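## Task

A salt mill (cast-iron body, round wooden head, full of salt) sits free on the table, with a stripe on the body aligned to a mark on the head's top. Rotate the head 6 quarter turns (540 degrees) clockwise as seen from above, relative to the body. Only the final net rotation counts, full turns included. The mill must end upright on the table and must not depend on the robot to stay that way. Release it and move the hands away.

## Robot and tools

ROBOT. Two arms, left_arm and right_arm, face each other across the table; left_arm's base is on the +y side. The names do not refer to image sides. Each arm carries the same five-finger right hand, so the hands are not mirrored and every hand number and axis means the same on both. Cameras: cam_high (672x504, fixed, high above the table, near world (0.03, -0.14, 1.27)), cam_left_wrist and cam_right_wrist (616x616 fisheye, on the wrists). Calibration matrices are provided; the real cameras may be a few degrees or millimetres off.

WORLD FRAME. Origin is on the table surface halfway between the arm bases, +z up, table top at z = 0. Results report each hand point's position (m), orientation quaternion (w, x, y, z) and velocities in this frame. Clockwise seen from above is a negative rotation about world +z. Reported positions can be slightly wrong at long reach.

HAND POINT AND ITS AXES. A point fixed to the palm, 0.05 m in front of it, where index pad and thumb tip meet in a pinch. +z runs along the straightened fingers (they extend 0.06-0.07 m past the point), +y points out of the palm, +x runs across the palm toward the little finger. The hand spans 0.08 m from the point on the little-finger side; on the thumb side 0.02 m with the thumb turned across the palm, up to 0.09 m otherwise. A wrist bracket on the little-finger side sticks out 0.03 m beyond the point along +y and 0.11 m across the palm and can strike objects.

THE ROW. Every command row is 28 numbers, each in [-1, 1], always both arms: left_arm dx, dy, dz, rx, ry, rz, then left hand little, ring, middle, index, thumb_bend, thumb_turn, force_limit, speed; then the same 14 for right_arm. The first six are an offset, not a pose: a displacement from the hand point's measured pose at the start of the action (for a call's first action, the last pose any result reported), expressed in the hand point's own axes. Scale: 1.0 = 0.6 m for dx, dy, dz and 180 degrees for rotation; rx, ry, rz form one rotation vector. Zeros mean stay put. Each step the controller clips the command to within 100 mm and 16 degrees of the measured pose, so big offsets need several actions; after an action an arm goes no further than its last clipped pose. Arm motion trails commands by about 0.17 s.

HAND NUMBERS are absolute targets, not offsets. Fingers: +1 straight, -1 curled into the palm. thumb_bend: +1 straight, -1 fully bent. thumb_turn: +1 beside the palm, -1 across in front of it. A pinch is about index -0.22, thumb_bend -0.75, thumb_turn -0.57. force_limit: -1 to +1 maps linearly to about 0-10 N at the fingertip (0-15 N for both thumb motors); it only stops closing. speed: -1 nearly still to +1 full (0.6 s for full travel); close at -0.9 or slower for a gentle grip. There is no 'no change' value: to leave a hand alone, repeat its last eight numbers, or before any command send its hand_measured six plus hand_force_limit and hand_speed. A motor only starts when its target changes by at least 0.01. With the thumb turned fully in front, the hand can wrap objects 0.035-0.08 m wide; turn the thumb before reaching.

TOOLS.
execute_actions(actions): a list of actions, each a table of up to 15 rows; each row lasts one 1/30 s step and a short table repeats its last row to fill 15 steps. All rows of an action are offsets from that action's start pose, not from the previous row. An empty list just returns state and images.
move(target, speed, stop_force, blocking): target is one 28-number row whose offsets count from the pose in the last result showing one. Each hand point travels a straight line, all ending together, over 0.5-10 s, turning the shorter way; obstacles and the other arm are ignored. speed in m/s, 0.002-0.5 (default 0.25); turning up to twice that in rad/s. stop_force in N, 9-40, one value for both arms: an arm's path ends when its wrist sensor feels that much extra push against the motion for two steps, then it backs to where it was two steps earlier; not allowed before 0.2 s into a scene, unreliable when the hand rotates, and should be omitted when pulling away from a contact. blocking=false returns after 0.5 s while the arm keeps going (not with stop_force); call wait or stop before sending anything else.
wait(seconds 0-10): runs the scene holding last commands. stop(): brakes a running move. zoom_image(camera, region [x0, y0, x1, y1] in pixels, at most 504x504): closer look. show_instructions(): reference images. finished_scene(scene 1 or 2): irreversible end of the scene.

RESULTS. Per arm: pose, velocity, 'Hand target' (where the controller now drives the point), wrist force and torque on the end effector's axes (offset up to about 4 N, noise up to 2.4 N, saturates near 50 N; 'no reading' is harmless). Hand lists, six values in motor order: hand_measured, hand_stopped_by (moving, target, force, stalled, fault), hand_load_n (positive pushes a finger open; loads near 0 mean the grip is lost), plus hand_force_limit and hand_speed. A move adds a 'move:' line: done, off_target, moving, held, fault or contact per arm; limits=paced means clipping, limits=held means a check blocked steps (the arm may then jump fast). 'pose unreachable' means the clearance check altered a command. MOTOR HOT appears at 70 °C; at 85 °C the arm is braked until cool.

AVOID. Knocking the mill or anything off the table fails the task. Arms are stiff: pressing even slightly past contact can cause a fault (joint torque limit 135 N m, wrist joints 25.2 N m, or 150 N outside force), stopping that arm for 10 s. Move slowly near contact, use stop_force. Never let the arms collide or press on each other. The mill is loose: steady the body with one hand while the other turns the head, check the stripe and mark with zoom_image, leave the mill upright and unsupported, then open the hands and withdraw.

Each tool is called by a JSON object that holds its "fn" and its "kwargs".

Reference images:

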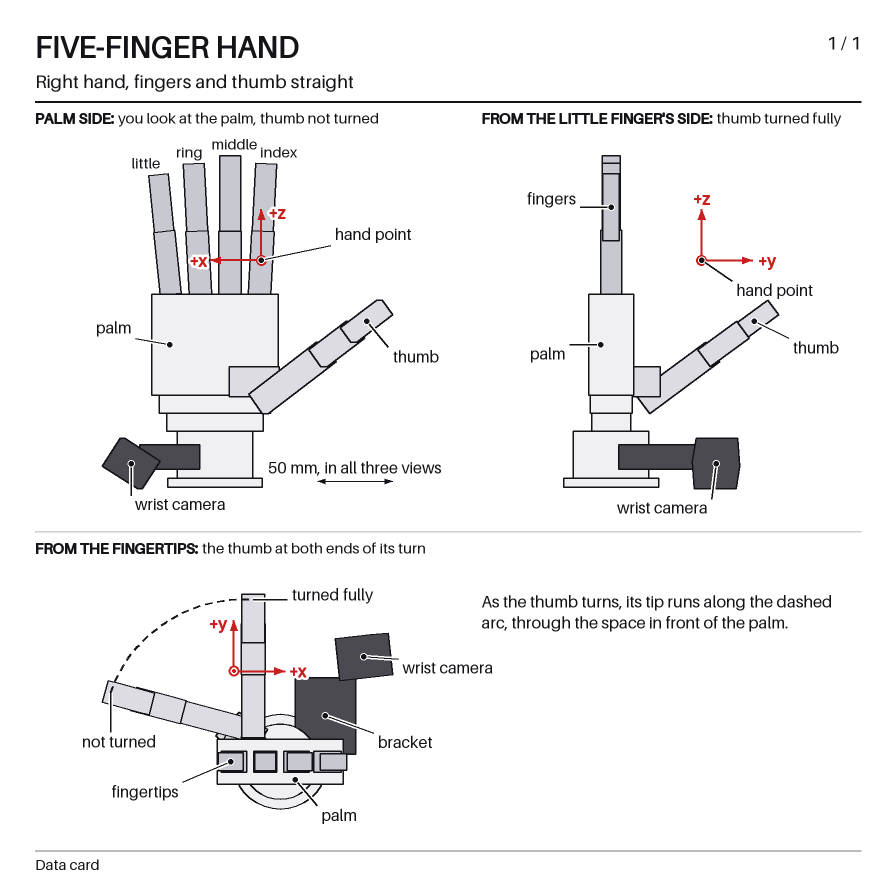

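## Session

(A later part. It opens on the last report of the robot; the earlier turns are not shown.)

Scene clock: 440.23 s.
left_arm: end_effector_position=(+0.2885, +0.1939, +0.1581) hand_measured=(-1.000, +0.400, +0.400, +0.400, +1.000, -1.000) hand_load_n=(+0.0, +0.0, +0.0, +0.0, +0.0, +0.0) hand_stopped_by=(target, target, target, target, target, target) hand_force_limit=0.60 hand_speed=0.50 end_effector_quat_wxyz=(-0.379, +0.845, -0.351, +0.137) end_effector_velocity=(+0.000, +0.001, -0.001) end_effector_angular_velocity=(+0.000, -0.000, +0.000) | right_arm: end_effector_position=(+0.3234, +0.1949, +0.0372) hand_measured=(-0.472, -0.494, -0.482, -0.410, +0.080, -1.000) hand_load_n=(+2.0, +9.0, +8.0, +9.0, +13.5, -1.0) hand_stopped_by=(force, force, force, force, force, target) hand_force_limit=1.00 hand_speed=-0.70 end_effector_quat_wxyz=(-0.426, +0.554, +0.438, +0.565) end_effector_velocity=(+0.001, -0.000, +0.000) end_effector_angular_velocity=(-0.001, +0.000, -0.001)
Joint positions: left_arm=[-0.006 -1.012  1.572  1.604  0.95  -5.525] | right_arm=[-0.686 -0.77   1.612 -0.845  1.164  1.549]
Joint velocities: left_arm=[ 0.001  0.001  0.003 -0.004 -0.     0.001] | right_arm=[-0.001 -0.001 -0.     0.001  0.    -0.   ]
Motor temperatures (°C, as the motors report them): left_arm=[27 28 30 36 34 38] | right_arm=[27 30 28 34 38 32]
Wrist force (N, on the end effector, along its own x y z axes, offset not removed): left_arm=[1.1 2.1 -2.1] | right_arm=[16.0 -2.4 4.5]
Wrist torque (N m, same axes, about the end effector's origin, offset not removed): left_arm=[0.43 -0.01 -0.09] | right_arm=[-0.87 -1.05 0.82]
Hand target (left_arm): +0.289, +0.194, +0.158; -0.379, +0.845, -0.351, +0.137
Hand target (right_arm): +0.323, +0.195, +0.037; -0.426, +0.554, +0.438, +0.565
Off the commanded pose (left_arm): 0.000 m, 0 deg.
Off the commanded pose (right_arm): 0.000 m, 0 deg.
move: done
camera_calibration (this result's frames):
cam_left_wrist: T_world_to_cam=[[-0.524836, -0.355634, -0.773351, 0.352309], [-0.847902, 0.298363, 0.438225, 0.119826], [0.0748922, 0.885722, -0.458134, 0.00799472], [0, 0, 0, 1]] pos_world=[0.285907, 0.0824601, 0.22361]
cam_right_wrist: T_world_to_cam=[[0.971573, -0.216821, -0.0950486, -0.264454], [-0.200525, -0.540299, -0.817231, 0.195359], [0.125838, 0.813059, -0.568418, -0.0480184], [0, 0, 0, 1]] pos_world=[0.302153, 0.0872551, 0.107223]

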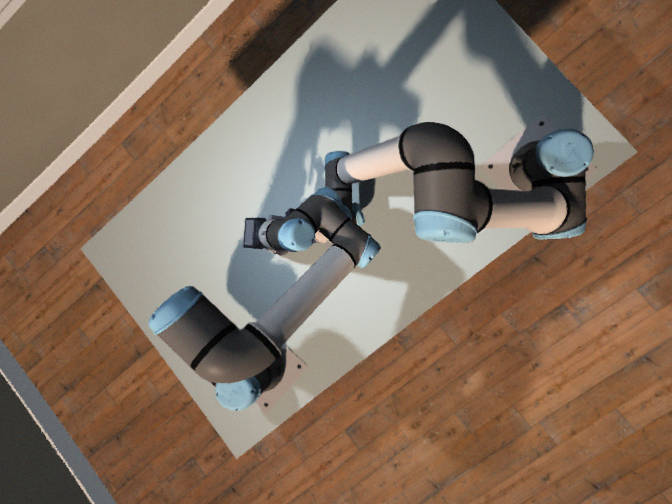

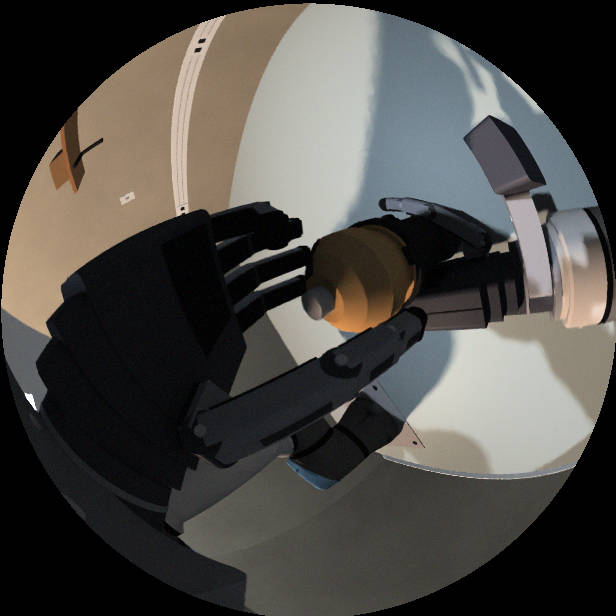

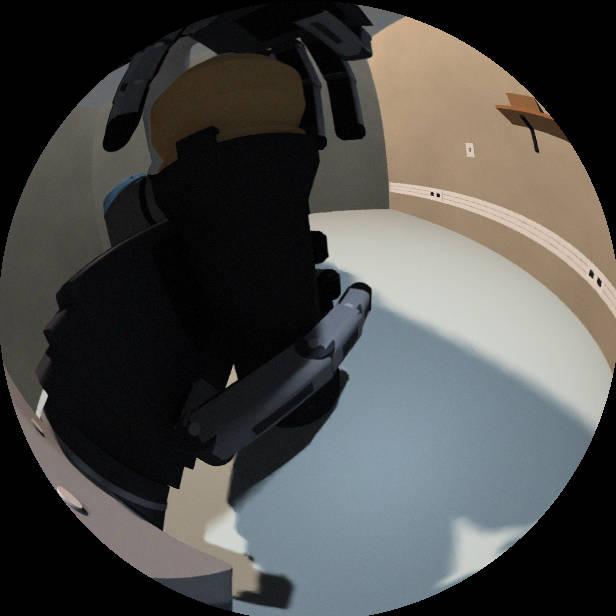

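{"fn": "move", "kwargs": {"target": [0,-0.0169,0.0184,0,0,0, -1,0.4,0.4,0.4,1,-1,0.6,0.5, 0,0,0,0,0,0, -0.98,-0.98,-0.98,-0.98,-1,-1,1,-0.7], "speed": 0.01, "stop_force": 9}}

Scene clock: 449.30 s.
left_arm: end_effector_position=(+0.2925, +0.1980, +0.1582) hand_measured=(-1.000, +0.400, +0.400, +0.400, +1.002, -1.000) hand_load_n=(+0.0, +0.0, +0.0, +0.0, +1.5, +1.5) hand_stopped_by=(target, target, target, target, target, target) hand_force_limit=0.60 hand_speed=0.50 end_effector_quat_wxyz=(-0.379, +0.845, -0.351, +0.137) end_effector_velocity=(-0.003, -0.002, -0.001) end_effector_angular_velocity=(+0.000, +0.000, +0.002) | right_arm: end_effector_position=(+0.3235, +0.1948, +0.0371) hand_measured=(-0.472, -0.494, -0.482, -0.410, +0.080, -1.000) hand_load_n=(+5.0, +12.0, +9.5, +8.5, +13.0, -2.5) hand_stopped_by=(force, force, force, force, force, target) hand_force_limit=1.00 hand_speed=-0.70 end_effector_quat_wxyz=(-0.426, +0.554, +0.438, +0.565) end_effector_velocity=(+0.002, -0.000, +0.000) end_effector_angular_velocity=(-0.000, -0.000, -0.002)
Joint positions: left_arm=[ 0.004 -1.016  1.577  1.597  0.945 -5.515] | right_arm=[-0.686 -0.77   1.612 -0.845  1.164  1.549]
Joint velocities: left_arm=[-0.005  0.004 -0.003  0.004  0.005 -0.008] | right_arm=[-0.002  0.    -0.002  0.001  0.    -0.   ]
Motor temperatures (°C, as the motors report them): left_arm=[27 28 30 36 34 38] | right_arm=[27 30 28 34 38 32]
Wrist force (N, on the end effector, along its own x y z axes, offset not removed): left_arm=[-0.5 7.6 -9.9] | right_arm=[8.3 5.7 10.8]
Wrist torque (N m, same axes, about the end effector's origin, offset not removed): left_arm=[0.23 0.35 -0.01] | right_arm=[-0.38 -1.56 1.16]
Hand target (left_arm): +0.292, +0.198, +0.158; -0.379, +0.845, -0.351, +0.137
Hand target (right_arm): +0.323, +0.195, +0.037; -0.426, +0.554, +0.438, +0.565
Off the commanded pose (left_arm): 0.009 m, 0 deg.
Off the commanded pose (right_arm): 0.000 m, 0 deg.
move: contact (left_arm)
camera_calibration (this result's frames):
cam_left_wrist: T_world_to_cam=[[-0.524816, -0.355784, -0.773295, 0.355934], [-0.847915, 0.298427, 0.438156, 0.12197], [0.0748828, 0.885641, -0.458294, 0.0040662], [0, 0, 0, 1]] pos_world=[0.289916, 0.0866353, 0.223664]
cam_right_wrist: T_world_to_cam=[[0.971551, -0.216914, -0.0950592, -0.264472], [-0.200588, -0.540296, -0.817218, 0.195358], [0.125906, 0.813037, -0.568435, -0.0480328], [0, 0, 0, 1]] pos_world=[0.302183, 0.0872357, 0.107206]

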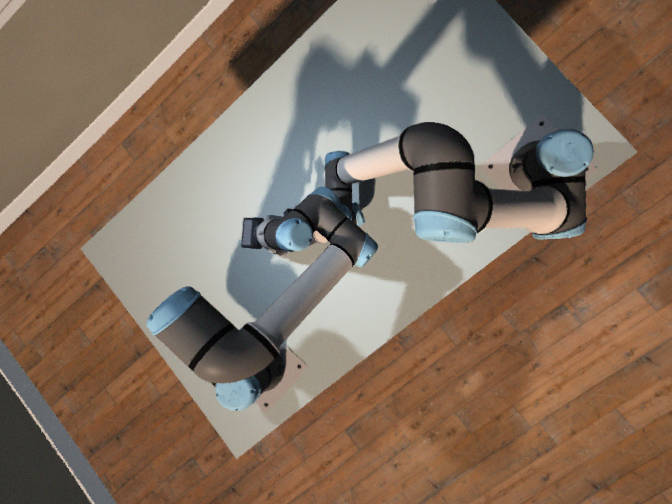

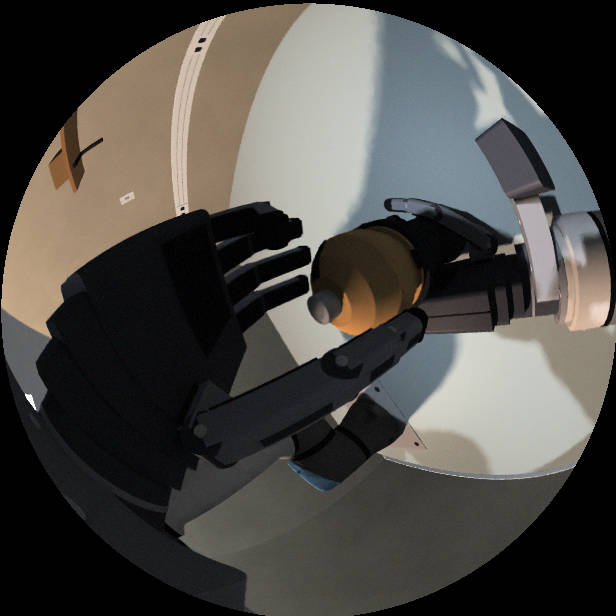

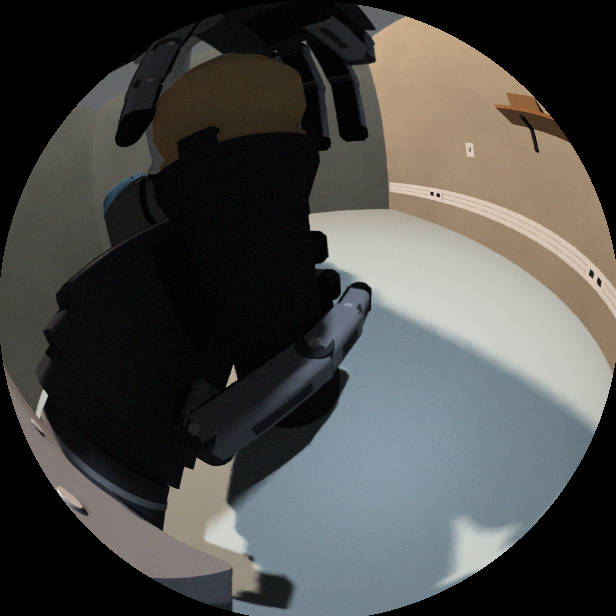

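{"fn": "execute_actions", "kwargs": {"actions": [[[0,0,0,0,0,0, -1,-0.8,-0.8,-0.8,1,-1,1,-0.4, 0,0,0,0,0,0, -0.98,-0.98,-0.98,-0.98,-1,-1,1,-0.7]],[[0,0,0,0,0,0, -1,-0.8,-0.8,-0.8,1,-1,1,-0.4, 0,0,0,0,0,0, -0.98,-0.98,-0.98,-0.98,-1,-1,1,-0.7]]]}}

Scene clock: 456.23 s.
left_arm: end_effector_position=(+0.2925, +0.1980, +0.1582) hand_measured=(-1.000, -0.154, -0.038, -0.190, +1.002, -1.000) hand_load_n=(+0.0, +10.5, +5.5, +11.0, +4.0, +2.0) hand_stopped_by=(target, force, force, force, target, target) hand_force_limit=1.00 hand_speed=-0.40 end_effector_quat_wxyz=(-0.379, +0.845, -0.351, +0.138) end_effector_velocity=(-0.000, -0.000, +0.000) end_effector_angular_velocity=(-0.001, -0.000, -0.000) | right_arm: end_effector_position=(+0.3234, +0.1949, +0.0372) hand_measured=(-0.472, -0.494, -0.482, -0.410, +0.080, -1.000) hand_load_n=(+3.0, +9.5, +8.0, +8.5, +13.5, -2.0) hand_stopped_by=(force, force, force, force, force, target) hand_force_limit=1.00 hand_speed=-0.70 end_effector_quat_wxyz=(-0.426, +0.554, +0.438, +0.565) end_effector_velocity=(+0.000, -0.000, +0.000) end_effector_angular_velocity=(+0.000, +0.000, -0.000)
Joint positions: left_arm=[ 0.004 -1.016  1.577  1.597  0.945 -5.515] | right_arm=[-0.686 -0.77   1.612 -0.845  1.164  1.549]
Joint velocities: left_arm=[-0.    -0.001  0.    -0.    -0.    -0.   ] | right_arm=[-0. -0.  0. -0. -0.  0.]
Motor temperatures (°C, as the motors report them): left_arm=[27 28 30 36 34 38] | right_arm=[27 30 28 34 38 32]
Wrist force (N, on the end effector, along its own x y z axes, offset not removed): left_arm=[0.9 5.7 2.5] | right_arm=[15.9 -1.8 -4.1]
Wrist torque (N m, same axes, about the end effector's origin, offset not removed): left_arm=[0.64 -0.13 -0.07] | right_arm=[-0.47 -0.80 0.57]
Hand target (left_arm): +0.292, +0.198, +0.158; -0.379, +0.845, -0.351, +0.137
Hand target (right_arm): +0.323, +0.195, +0.037; -0.426, +0.554, +0.438, +0.565
Off the commanded pose (left_arm): 0.000 m, 0 deg.
Off the commanded pose (right_arm): 0.000 m, 0 deg.
camera_calibration (this result's frames):
cam_left_wrist: T_world_to_cam=[[-0.52477, -0.355685, -0.773372, 0.355909], [-0.847937, 0.298432, 0.438112, 0.122014], [0.0749695, 0.885678, -0.458207, 0.00400163], [0, 0, 0, 1]] pos_world=[0.289931, 0.0866346, 0.223628]
cam_right_wrist: T_world_to_cam=[[0.971573, -0.216821, -0.0950484, -0.264453], [-0.200525, -0.540299, -0.817231, 0.195359], [0.125838, 0.813059, -0.568418, -0.0480184], [0, 0, 0, 1]] pos_world=[0.302153, 0.0872552, 0.107223]

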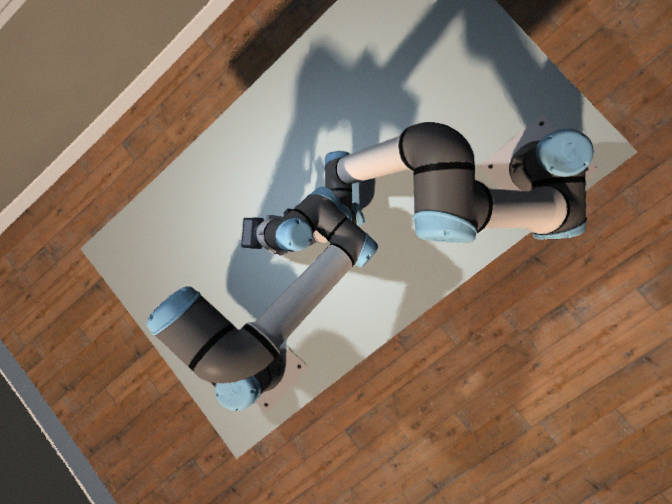

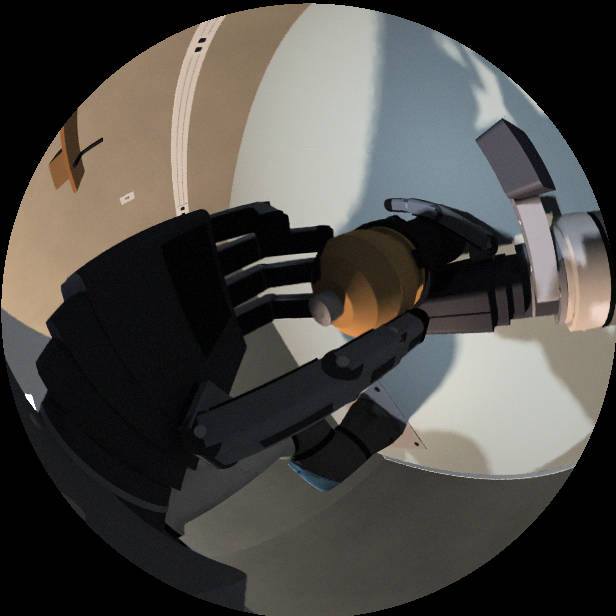

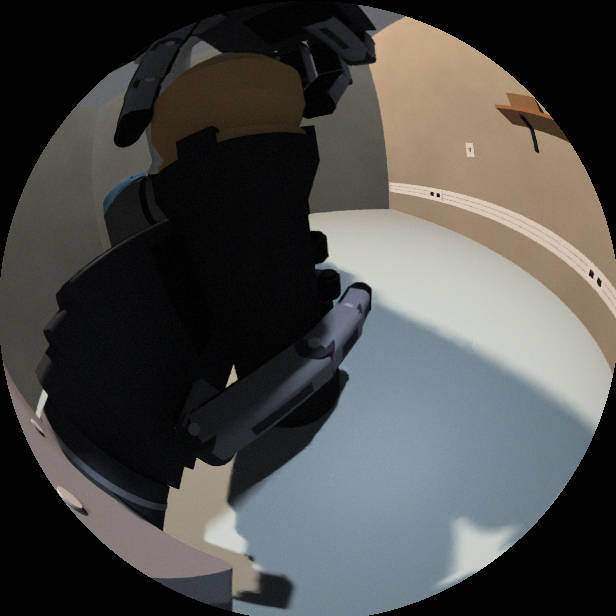

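{"fn": "move", "kwargs": {"target": [0.0232,-0.0083,0.0080,0.0057,0.1228,0.1123, -1,-0.8,-0.85,-0.8,1,-1,1,-0.4, 0,0,0,0,0,0, -0.98,-0.98,-0.98,-0.98,-1,-1,1,-0.7], "speed": 0.15}}

Scene clock: 471.80 s.
left_arm: end_effector_position=(+0.3074, +0.1934, +0.1581) hand_measured=(-1.000, -0.154, -0.046, -0.190, +1.002, -1.000) hand_load_n=(+0.0, +11.5, +11.5, +9.5, +4.0, +0.0) hand_stopped_by=(target, force, force, force, target, target) hand_force_limit=1.00 hand_speed=-0.40 end_effector_quat_wxyz=(-0.331, +0.726, -0.557, +0.231) end_effector_velocity=(+0.001, -0.001, +0.001) end_effector_angular_velocity=(-0.004, +0.002, -0.013) | right_arm: end_effector_position=(+0.3234, +0.1949, +0.0372) hand_measured=(-0.472, -0.494, -0.482, -0.410, +0.080, -1.000) hand_load_n=(+0.5, +7.0, +6.5, +8.5, +14.0, -1.0) hand_stopped_by=(force, force, force, force, force, target) hand_force_limit=1.00 hand_speed=-0.70 end_effector_quat_wxyz=(-0.426, +0.554, +0.438, +0.565) end_effector_velocity=(+0.001, +0.000, +0.001) end_effector_angular_velocity=(+0.002, -0.002, -0.002)
Joint positions: left_arm=[-0.071 -1.157  1.703  1.246  0.762 -4.968] | right_arm=[-0.686 -0.77   1.612 -0.845  1.164  1.549]
Joint velocities: left_arm=[ 0.    -0.006 -0.    -0.012 -0.001  0.019] | right_arm=[ 0.    -0.    -0.001 -0.001  0.002 -0.   ]
Motor temperatures (°C, as the motors report them): left_arm=[27 28 30 36 34 38] | right_arm=[27 30 28 34 38 32]
Wrist force (N, on the end effector, along its own x y z axes, offset not removed): left_arm=[-3.6 -4.1 9.5] | right_arm=[19.1 -6.1 -9.8]
Wrist torque (N m, same axes, about the end effector's origin, offset not removed): left_arm=[0.51 -0.40 -0.28] | right_arm=[-0.68 -0.28 0.06]
Hand target (left_arm): +0.307, +0.193, +0.158; -0.331, +0.725, -0.557, +0.231
Hand target (right_arm): +0.323, +0.195, +0.037; -0.426, +0.554, +0.438, +0.565
Off the commanded pose (left_arm): 0.000 m, 0 deg.
Off the commanded pose (right_arm): 0.000 m, 0 deg.
move: done
camera_calibration (this result's frames):
cam_left_wrist: T_world_to_cam=[[-0.631337, -0.046326, -0.774124, 0.335027], [-0.586743, 0.681254, 0.437751, -0.0182002], [0.507095, 0.73058, -0.457282, -0.0959979], [0, 0, 0, 1]] pos_world=[0.249516, 0.0980536, 0.223422]
cam_right_wrist: T_world_to_cam=[[0.971575, -0.216818, -0.0950357, -0.264453], [-0.200512, -0.540291, -0.81724, 0.195365], [0.125846, 0.813065, -0.568408, -0.0480152], [0, 0, 0, 1]] pos_world=[0.302151, 0.0872555, 0.107236]

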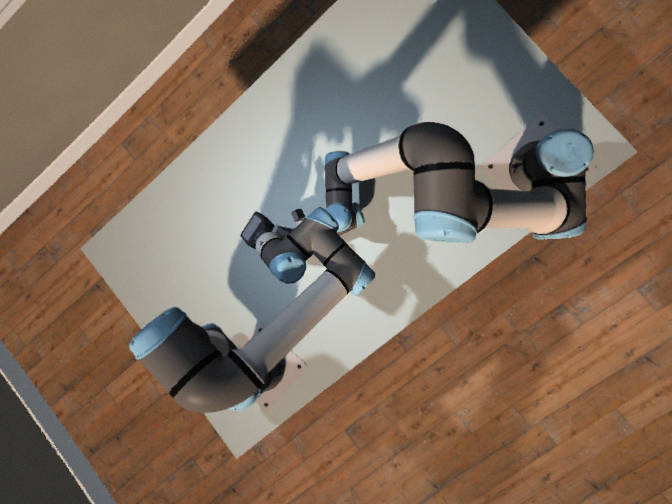

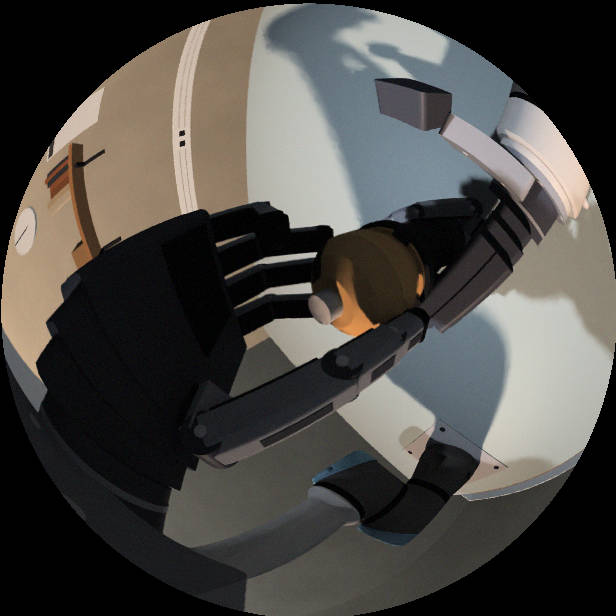

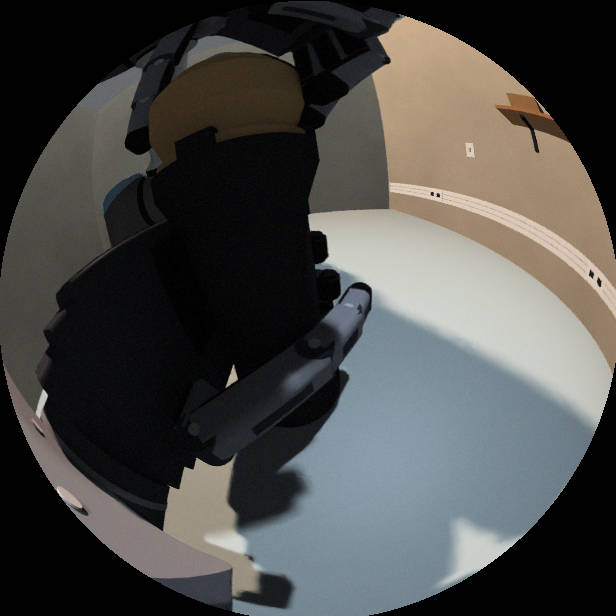

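{"fn": "zoom_image", "kwargs": {"camera": "cam_left_wrist", "region": [280, 210, 440, 350]}}

Region (280, 210, 440, 350) of cam_left_wrist's 616x616 image, scaled by 3.150, with more detail than that image has; it fills the top 441 rows of this view, and the rest is white.

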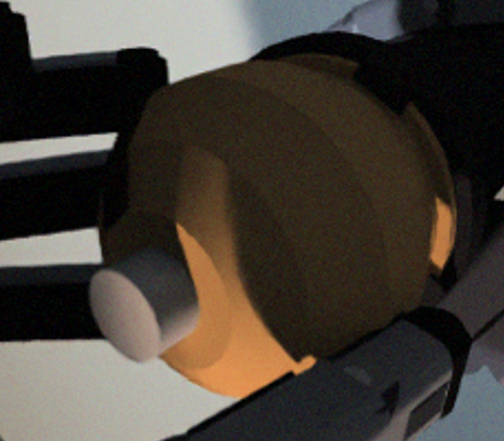

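{"fn": "execute_actions", "kwargs": {"actions": [[[0.0105,-0.0065,0.0066,0.0029,0.0614,0.0562, -1,-0.8,-0.85,-0.8,1,-1,1,-0.4, 0,0,0,0,0,0, -0.98,-0.98,-0.98,-0.98,-1,-1,1,-0.7]],[[0.0108,-0.0057,0.0057,0.0029,0.0614,0.0562, -1,-0.8,-0.85,-0.8,1,-1,1,-0.4, 0,0,0,0,0,0, -0.98,-0.98,-0.98,-0.98,-1,-1,1,-0.7]],[[0.0108,-0.0057,0.0057,0.0029,0.0614,0.0562, -1,-0.8,-0.85,-0.8,1,-1,1,-0.4, 0,0,0,0,0,0, -0.98,-0.98,-0.98,-0.98,-1,-1,1,-0.7]]]}}

Scene clock: 497.20 s.
left_arm: end_effector_position=(+0.3226, +0.1743, +0.1586) hand_measured=(-1.000, -0.154, -0.046, -0.190, +1.004, -1.000) hand_load_n=(+0.0, +4.0, +10.0, +13.0, +5.5, -6.0) hand_stopped_by=(target, force, force, force, target, target) hand_force_limit=1.00 hand_speed=-0.40 end_effector_quat_wxyz=(-0.228, +0.465, -0.785, +0.339) end_effector_velocity=(+0.001, +0.002, -0.001) end_effector_angular_velocity=(-0.005, +0.021, -0.085) | right_arm: end_effector_position=(+0.3234, +0.1949, +0.0371) hand_measured=(-0.472, -0.496, -0.482, -0.410, +0.080, -1.000) hand_load_n=(+0.5, +8.0, +7.0, +10.0, +14.0, -1.5) hand_stopped_by=(force, force, force, force, force, target) hand_force_limit=1.00 hand_speed=-0.70 end_effector_quat_wxyz=(-0.426, +0.554, +0.438, +0.565) end_effector_velocity=(+0.001, +0.000, +0.000) end_effector_angular_velocity=(-0.000, -0.000, -0.001)
Joint positions: left_arm=[-0.057 -1.451  1.884  0.602  0.887 -3.901] | right_arm=[-0.686 -0.77   1.612 -0.845  1.164  1.549]
Joint velocities: left_arm=[ 0.03  -0.041  0.022 -0.056  0.077  0.113] | right_arm=[-0.    -0.    -0.001  0.001  0.001 -0.   ]
Motor temperatures (°C, as the motors report them): left_arm=[27 28 30 36 34 38] | right_arm=[27 30 28 34 38 32]
Wrist force (N, on the end effector, along its own x y z axes, offset not removed): left_arm=[2.0 -1.5 -7.5] | right_arm=[13.9 5.0 11.4]
Wrist torque (N m, same axes, about the end effector's origin, offset not removed): left_arm=[0.18 0.00 -0.37] | right_arm=[-0.70 -1.22 1.56]
Hand target (left_arm): +0.323, +0.175, +0.158; +0.225, -0.462, +0.788, -0.339
Hand target (right_arm): +0.323, +0.195, +0.037; -0.426, +0.554, +0.438, +0.565
Off the commanded pose (left_arm): 0.000 m, 1 deg.
Off the commanded pose (right_arm): 0.000 m, 0 deg.
camera_calibration (this result's frames):
cam_left_wrist: T_world_to_cam=[[-0.480469, 0.403226, -0.778819, 0.217884], [0.0377745, 0.896728, 0.440968, -0.236092], [0.876198, 0.182452, -0.446081, -0.114832], [0, 0, 0, 1]] pos_world=[0.21422, 0.144805, 0.222577]
cam_right_wrist: T_world_to_cam=[[0.971582, -0.21678, -0.0950556, -0.264439], [-0.200512, -0.54033, -0.817214, 0.195339], [0.125794, 0.81305, -0.568441, -0.048018], [0, 0, 0, 1]] pos_world=[0.302132, 0.0872636, 0.107202]

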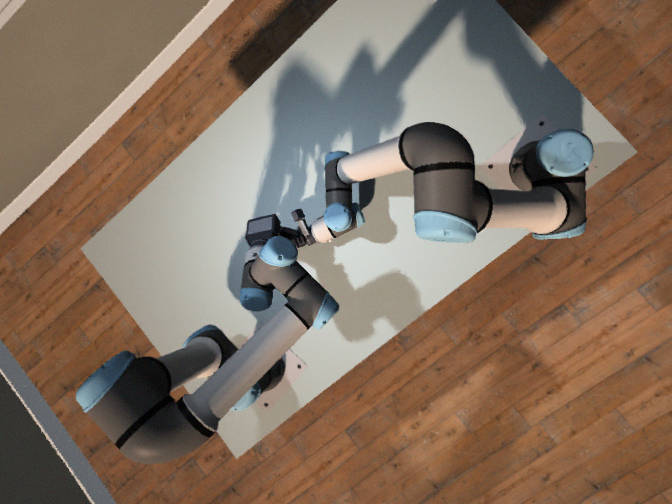

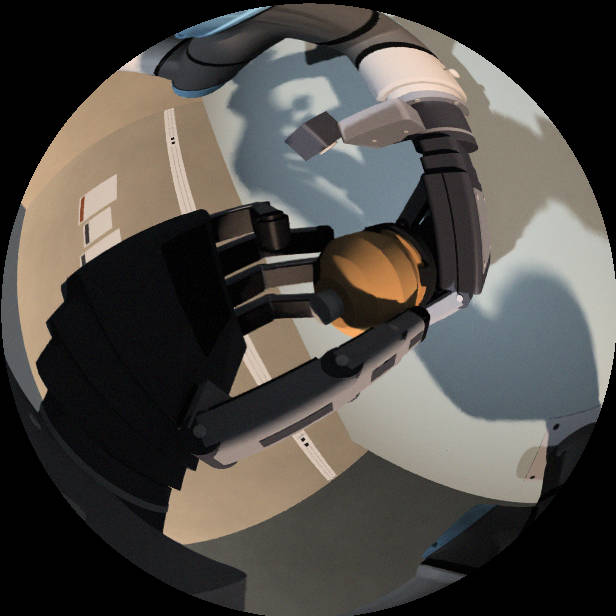

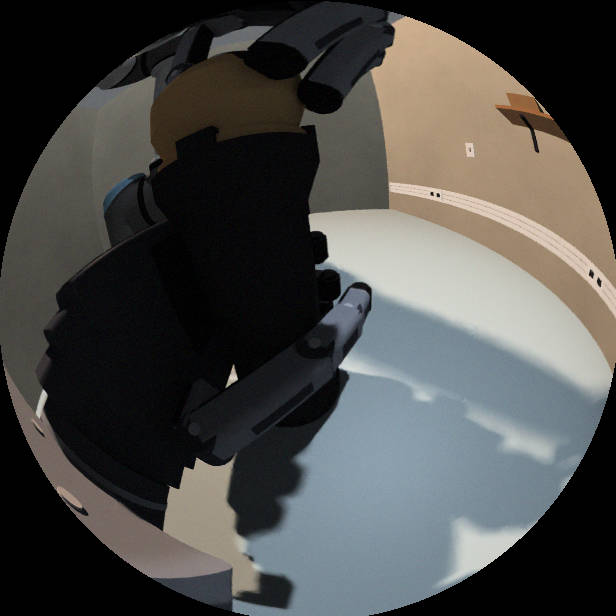

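{"fn": "zoom_image", "kwargs": {"camera": "cam_left_wrist", "region": [280, 210, 440, 350]}}

{"fn": "execute_actions", "kwargs": {"actions": []}}

Region (280, 210, 440, 350) of cam_left_wrist's 616x616 image, scaled by 3.150, with more detail than that image has; it fills the top 441 rows of this view, and the rest is white.

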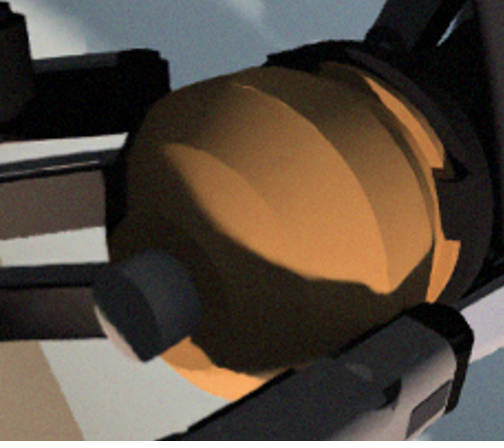

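Scene clock: 508.27 s.
left_arm: end_effector_position=(+0.3226, +0.1745, +0.1584) hand_measured=(-1.000, -0.154, -0.046, -0.190, +1.004, -1.000) hand_load_n=(+0.0, +4.5, +10.0, +12.5, +5.5, -7.5) hand_stopped_by=(target, force, force, force, target, target) hand_force_limit=1.00 hand_speed=-0.40 end_effector_quat_wxyz=(-0.225, +0.462, -0.788, +0.339) end_effector_velocity=(-0.000, +0.000, -0.001) end_effector_angular_velocity=(+0.002, +0.000, -0.001) | right_arm: end_effector_position=(+0.3234, +0.1949, +0.0371) hand_measured=(-0.472, -0.494, -0.482, -0.410, +0.080, -1.000) hand_load_n=(+1.5, +9.0, +7.5, +9.5, +13.5, -2.0) hand_stopped_by=(force, force, force, force, force, target) hand_force_limit=1.00 hand_speed=-0.70 end_effector_quat_wxyz=(-0.426, +0.554, +0.438, +0.565) end_effector_velocity=(+0.000, -0.000, -0.000) end_effector_angular_velocity=(+0.000, +0.000, +0.002)
Joint positions: left_arm=[-0.054 -1.454  1.886  0.596  0.895 -3.89 ] | right_arm=[-0.686 -0.77   1.612 -0.845  1.164  1.549]
Joint velocities: left_arm=[-0.     0.001  0.001  0.    -0.     0.   ] | right_arm=[-0.001  0.     0.    -0.    -0.003  0.   ]
Motor temperatures (°C, as the motors report them): left_arm=[27 28 30 36 34 38] | right_arm=[27 30 28 34 38 32]
Wrist force (N, on the end effector, along its own x y z axes, offset not removed): left_arm=[5.3 -7.7 -10.0] | right_arm=[6.4 5.2 16.7]
Wrist torque (N m, same axes, about the end effector's origin, offset not removed): left_arm=[0.25 -0.13 -0.58] | right_arm=[-0.81 -0.74 1.06]
Hand target (left_arm): +0.323, +0.175, +0.158; +0.225, -0.462, +0.788, -0.339
Hand target (right_arm): +0.323, +0.195, +0.037; -0.426, +0.554, +0.438, +0.565
Off the commanded pose (left_arm): 0.000 m, 0 deg.
Off the commanded pose (right_arm): 0.000 m, 0 deg.
camera_calibration (this result's frames):
cam_left_wrist: T_world_to_cam=[[-0.478885, 0.407079, -0.777789, 0.21628], [0.0462691, 0.896461, 0.440701, -0.238833], [0.876657, 0.175057, -0.448137, -0.11354], [0, 0, 0, 1]] pos_world=[0.21416, 0.145938, 0.222593]
cam_right_wrist: T_world_to_cam=[[0.971574, -0.216819, -0.0950441, -0.264452], [-0.200521, -0.540304, -0.817229, 0.195356], [0.125838, 0.813057, -0.568422, -0.048018], [0, 0, 0, 1]] pos_world=[0.30215, 0.087255, 0.107222]

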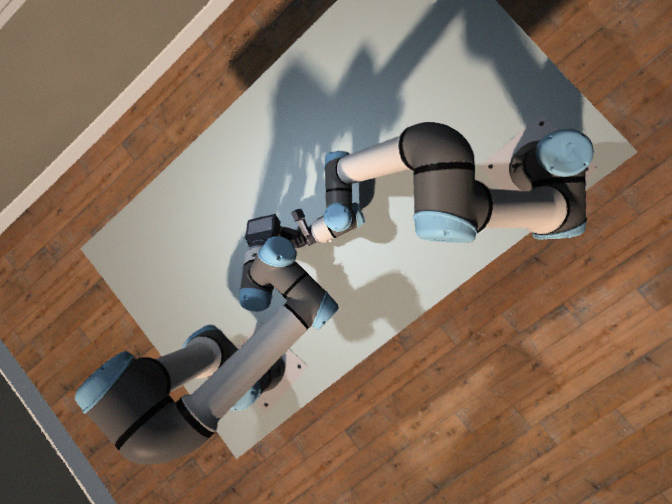

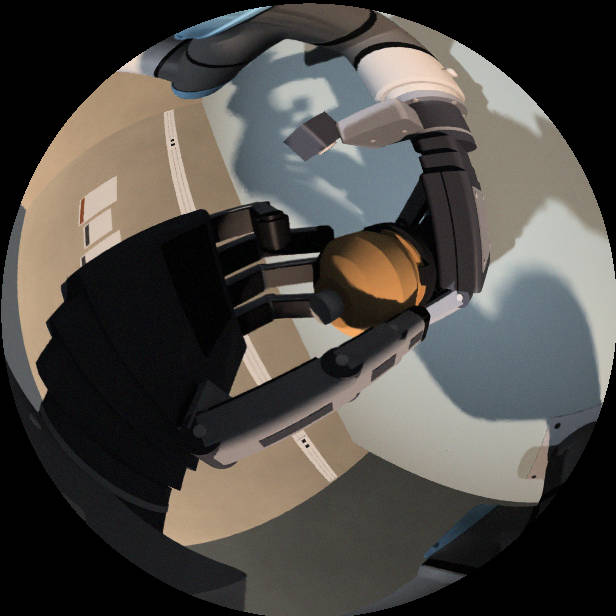

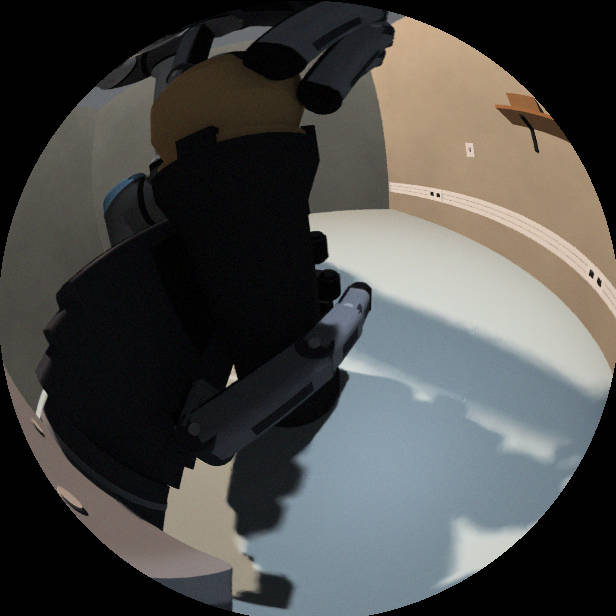

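{"fn": "execute_actions", "kwargs": {"actions": [[[0,0.0022,-0.0025,0,0,0, -1,0.4,0.4,0.4,1,-1,1,0.5, 0,0,0,0,0,0, -0.98,-0.98,-0.98,-0.98,-1,-1,1,-0.7]],[[0,0,0,0,0,0, -1,0.4,0.4,0.4,1,-1,1,0.5, -0.0045,0.0014,0.0017,0,-0.0086,0.0071, -0.98,-0.98,-0.98,-0.98,-1,-1,1,-0.7]]]}}

{"fn": "wait", "kwargs": {"seconds": 0.3}}

Scene clock: 545.67 s.
left_arm: end_effector_position=(+0.3209, +0.1755, +0.1584) hand_measured=(-1.000, +0.400, +0.400, +0.400, +1.000, -1.000) hand_load_n=(+0.0, +0.0, +0.0, +0.0, +0.0, +0.0) hand_stopped_by=(target, target, target, target, target, target) hand_force_limit=1.00 hand_speed=0.50 end_effector_quat_wxyz=(-0.225, +0.463, -0.787, +0.339) end_effector_velocity=(-0.000, +0.000, -0.000) end_effector_angular_velocity=(-0.000, -0.000, -0.001) | right_arm: end_effector_position=(+0.3246, +0.1956, +0.0346) hand_measured=(-0.472, -0.494, -0.482, -0.410, +0.080, -1.000) hand_load_n=(+1.0, +8.5, +7.0, +9.0, +14.0, -3.0) hand_stopped_by=(force, force, force, force, force, target) hand_force_limit=1.00 hand_speed=-0.70 end_effector_quat_wxyz=(-0.426, +0.566, +0.437, +0.553) end_effector_velocity=(+0.001, +0.000, +0.000) end_effector_angular_velocity=(-0.002, +0.002, +0.001)
Joint positions: left_arm=[-0.059 -1.458  1.891  0.599  0.892 -3.896] | right_arm=[-0.687 -0.771  1.595 -0.798  1.164  1.559]
Joint velocities: left_arm=[-0.    -0.001  0.002 -0.001  0.     0.   ] | right_arm=[-0.001  0.    -0.003  0.006 -0.001  0.001]
Motor temperatures (°C, as the motors report them): left_arm=[27 28 30 36 34 38] | right_arm=[27 30 28 34 38 32]
Wrist force (N, on the end effector, along its own x y z axes, offset not removed): left_arm=[-0.6 0.4 0.9] | right_arm=[22.6 -0.6 2.6]
Wrist torque (N m, same axes, about the end effector's origin, offset not removed): left_arm=[-0.03 0.16 -0.13] | right_arm=[-0.38 -1.47 1.15]
Hand target (left_arm): +0.321, +0.175, +0.158; +0.225, -0.463, +0.787, -0.339
Hand target (right_arm): +0.325, +0.196, +0.034; -0.426, +0.566, +0.437, +0.553
Off the commanded pose (left_arm): 0.000 m, 0 deg.
Off the commanded pose (right_arm): 0.000 m, 0 deg.
camera_calibration (this result's frames):
cam_left_wrist: T_world_to_cam=[[-0.478881, 0.407075, -0.777794, 0.21508], [0.046187, 0.896447, 0.440737, -0.239598], [0.876664, 0.175137, -0.448093, -0.112213], [0, 0, 0, 1]] pos_world=[0.212438, 0.146886, 0.222606]
cam_right_wrist: T_world_to_cam=[[0.96845, -0.219587, -0.11784, -0.263308], [-0.223545, -0.556468, -0.800232, 0.203932], [0.110146, 0.801327, -0.587999, -0.0421721], [0, 0, 0, 1]] pos_world=[0.305234, 0.0894565, 0.107368]

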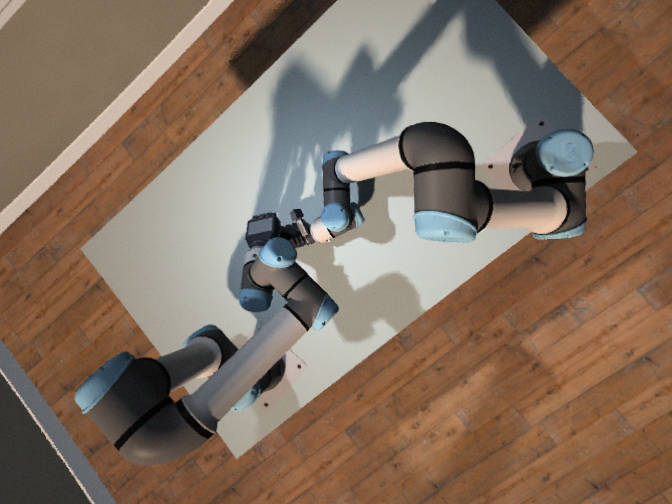

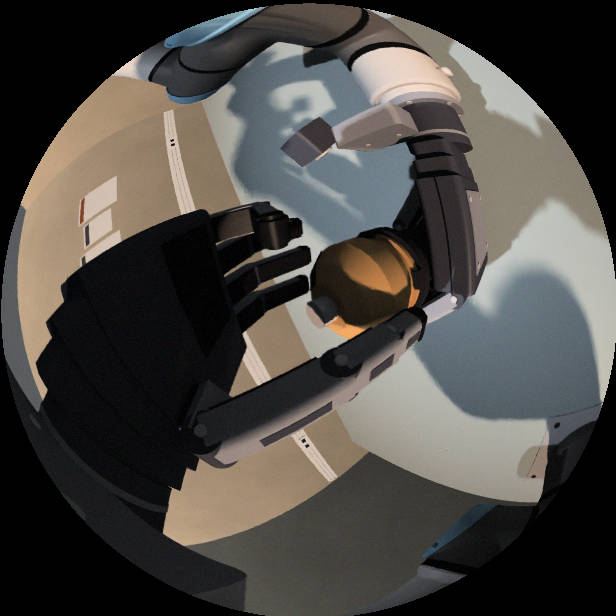

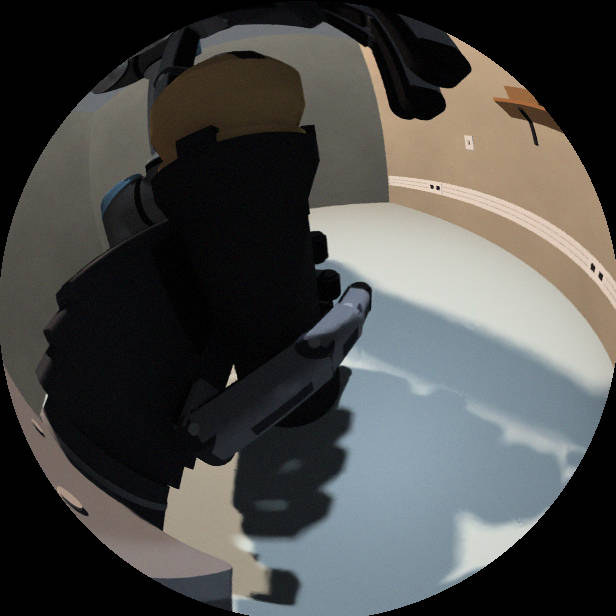

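Scene clock: 545.97 s.
left_arm: end_effector_position=(+0.3209, +0.1755, +0.1584) hand_measured=(-1.000, +0.400, +0.400, +0.400, +1.000, -1.000) hand_load_n=(+0.0, +0.0, +0.0, +0.0, +0.0, +0.0) hand_stopped_by=(target, target, target, target, target, target) hand_force_limit=1.00 hand_speed=0.50 end_effector_quat_wxyz=(-0.225, +0.463, -0.787, +0.339) end_effector_velocity=(+0.000, -0.001, +0.000) end_effector_angular_velocity=(-0.002, -0.000, -0.000) | right_arm: end_effector_position=(+0.3246, +0.1956, +0.0345) hand_measured=(-0.472, -0.494, -0.482, -0.410, +0.080, -1.000) hand_load_n=(+1.0, +8.5, +7.0, +9.0, +14.0, -3.0) hand_stopped_by=(force, force, force, force, force, target) hand_force_limit=1.00 hand_speed=-0.70 end_effector_quat_wxyz=(-0.426, +0.566, +0.437, +0.553) end_effector_velocity=(+0.000, +0.000, -0.000) end_effector_angular_velocity=(-0.000, +0.000, +0.000)
Joint positions: left_arm=[-0.059 -1.458  1.891  0.599  0.892 -3.896] | right_arm=[-0.687 -0.771  1.595 -0.797  1.164  1.56 ]
Joint velocities: left_arm=[-0.     0.    -0.001 -0.002  0.     0.   ] | right_arm=[ 0.     0.001 -0.001  0.    -0.     0.   ]
Motor temperatures (°C, as the motors report them): left_arm=[27 28 30 36 34 38] | right_arm=[27 30 28 34 38 32]
Wrist force (N, on the end effector, along its own x y z axes, offset not removed): left_arm=[0.3 2.4 -1.2] | right_arm=[23.0 -2.3 -0.9]
Wrist torque (N m, same axes, about the end effector's origin, offset not removed): left_arm=[0.42 0.06 -0.13] | right_arm=[-0.38 -1.29 1.33]
Hand target (left_arm): +0.321, +0.175, +0.158; +0.225, -0.463, +0.787, -0.339
Hand target (right_arm): +0.325, +0.196, +0.034; -0.426, +0.566, +0.437, +0.553
Off the commanded pose (left_arm): 0.000 m, 0 deg.
Off the commanded pose (right_arm): 0.000 m, 0 deg.
wait: 0.30 s; at rest by 0.17 s
camera_calibration (this result's frames):
cam_left_wrist: T_world_to_cam=[[-0.478881, 0.407074, -0.777794, 0.21508], [0.0461871, 0.896447, 0.440737, -0.239598], [0.876664, 0.175137, -0.448093, -0.112213], [0, 0, 0, 1]] pos_world=[0.212438, 0.146886, 0.222606]
cam_right_wrist: T_world_to_cam=[[0.968408, -0.21964, -0.118084, -0.263299], [-0.22381, -0.55669, -0.800003, 0.20402], [0.109977, 0.801158, -0.588261, -0.0421028], [0, 0, 0, 1]] pos_world=[0.305273, 0.0894759, 0.107358]

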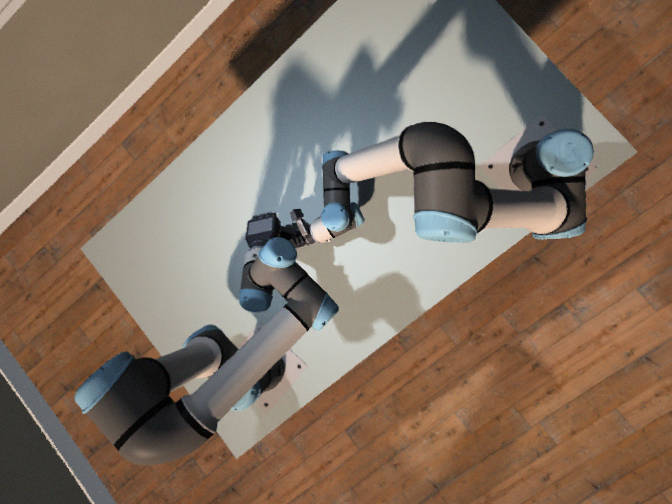

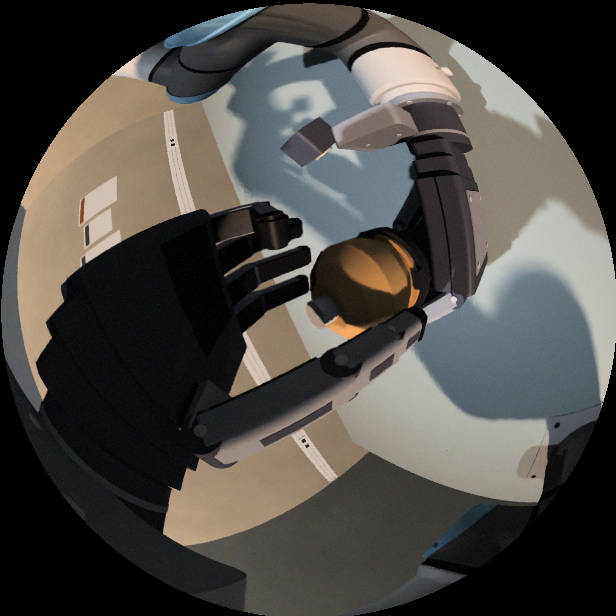

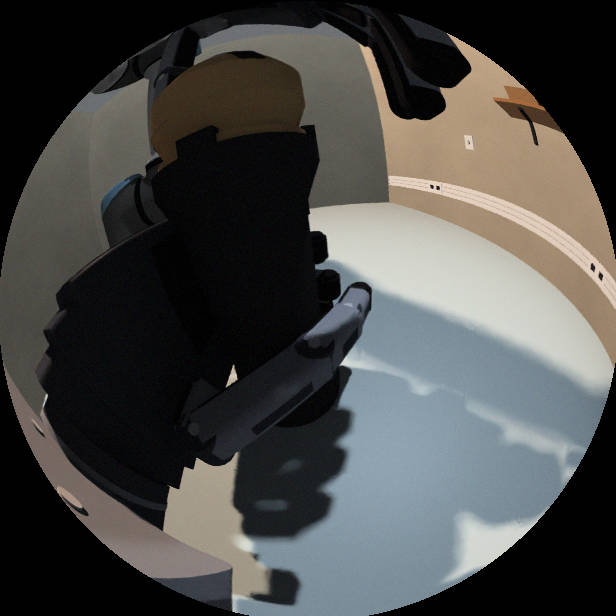

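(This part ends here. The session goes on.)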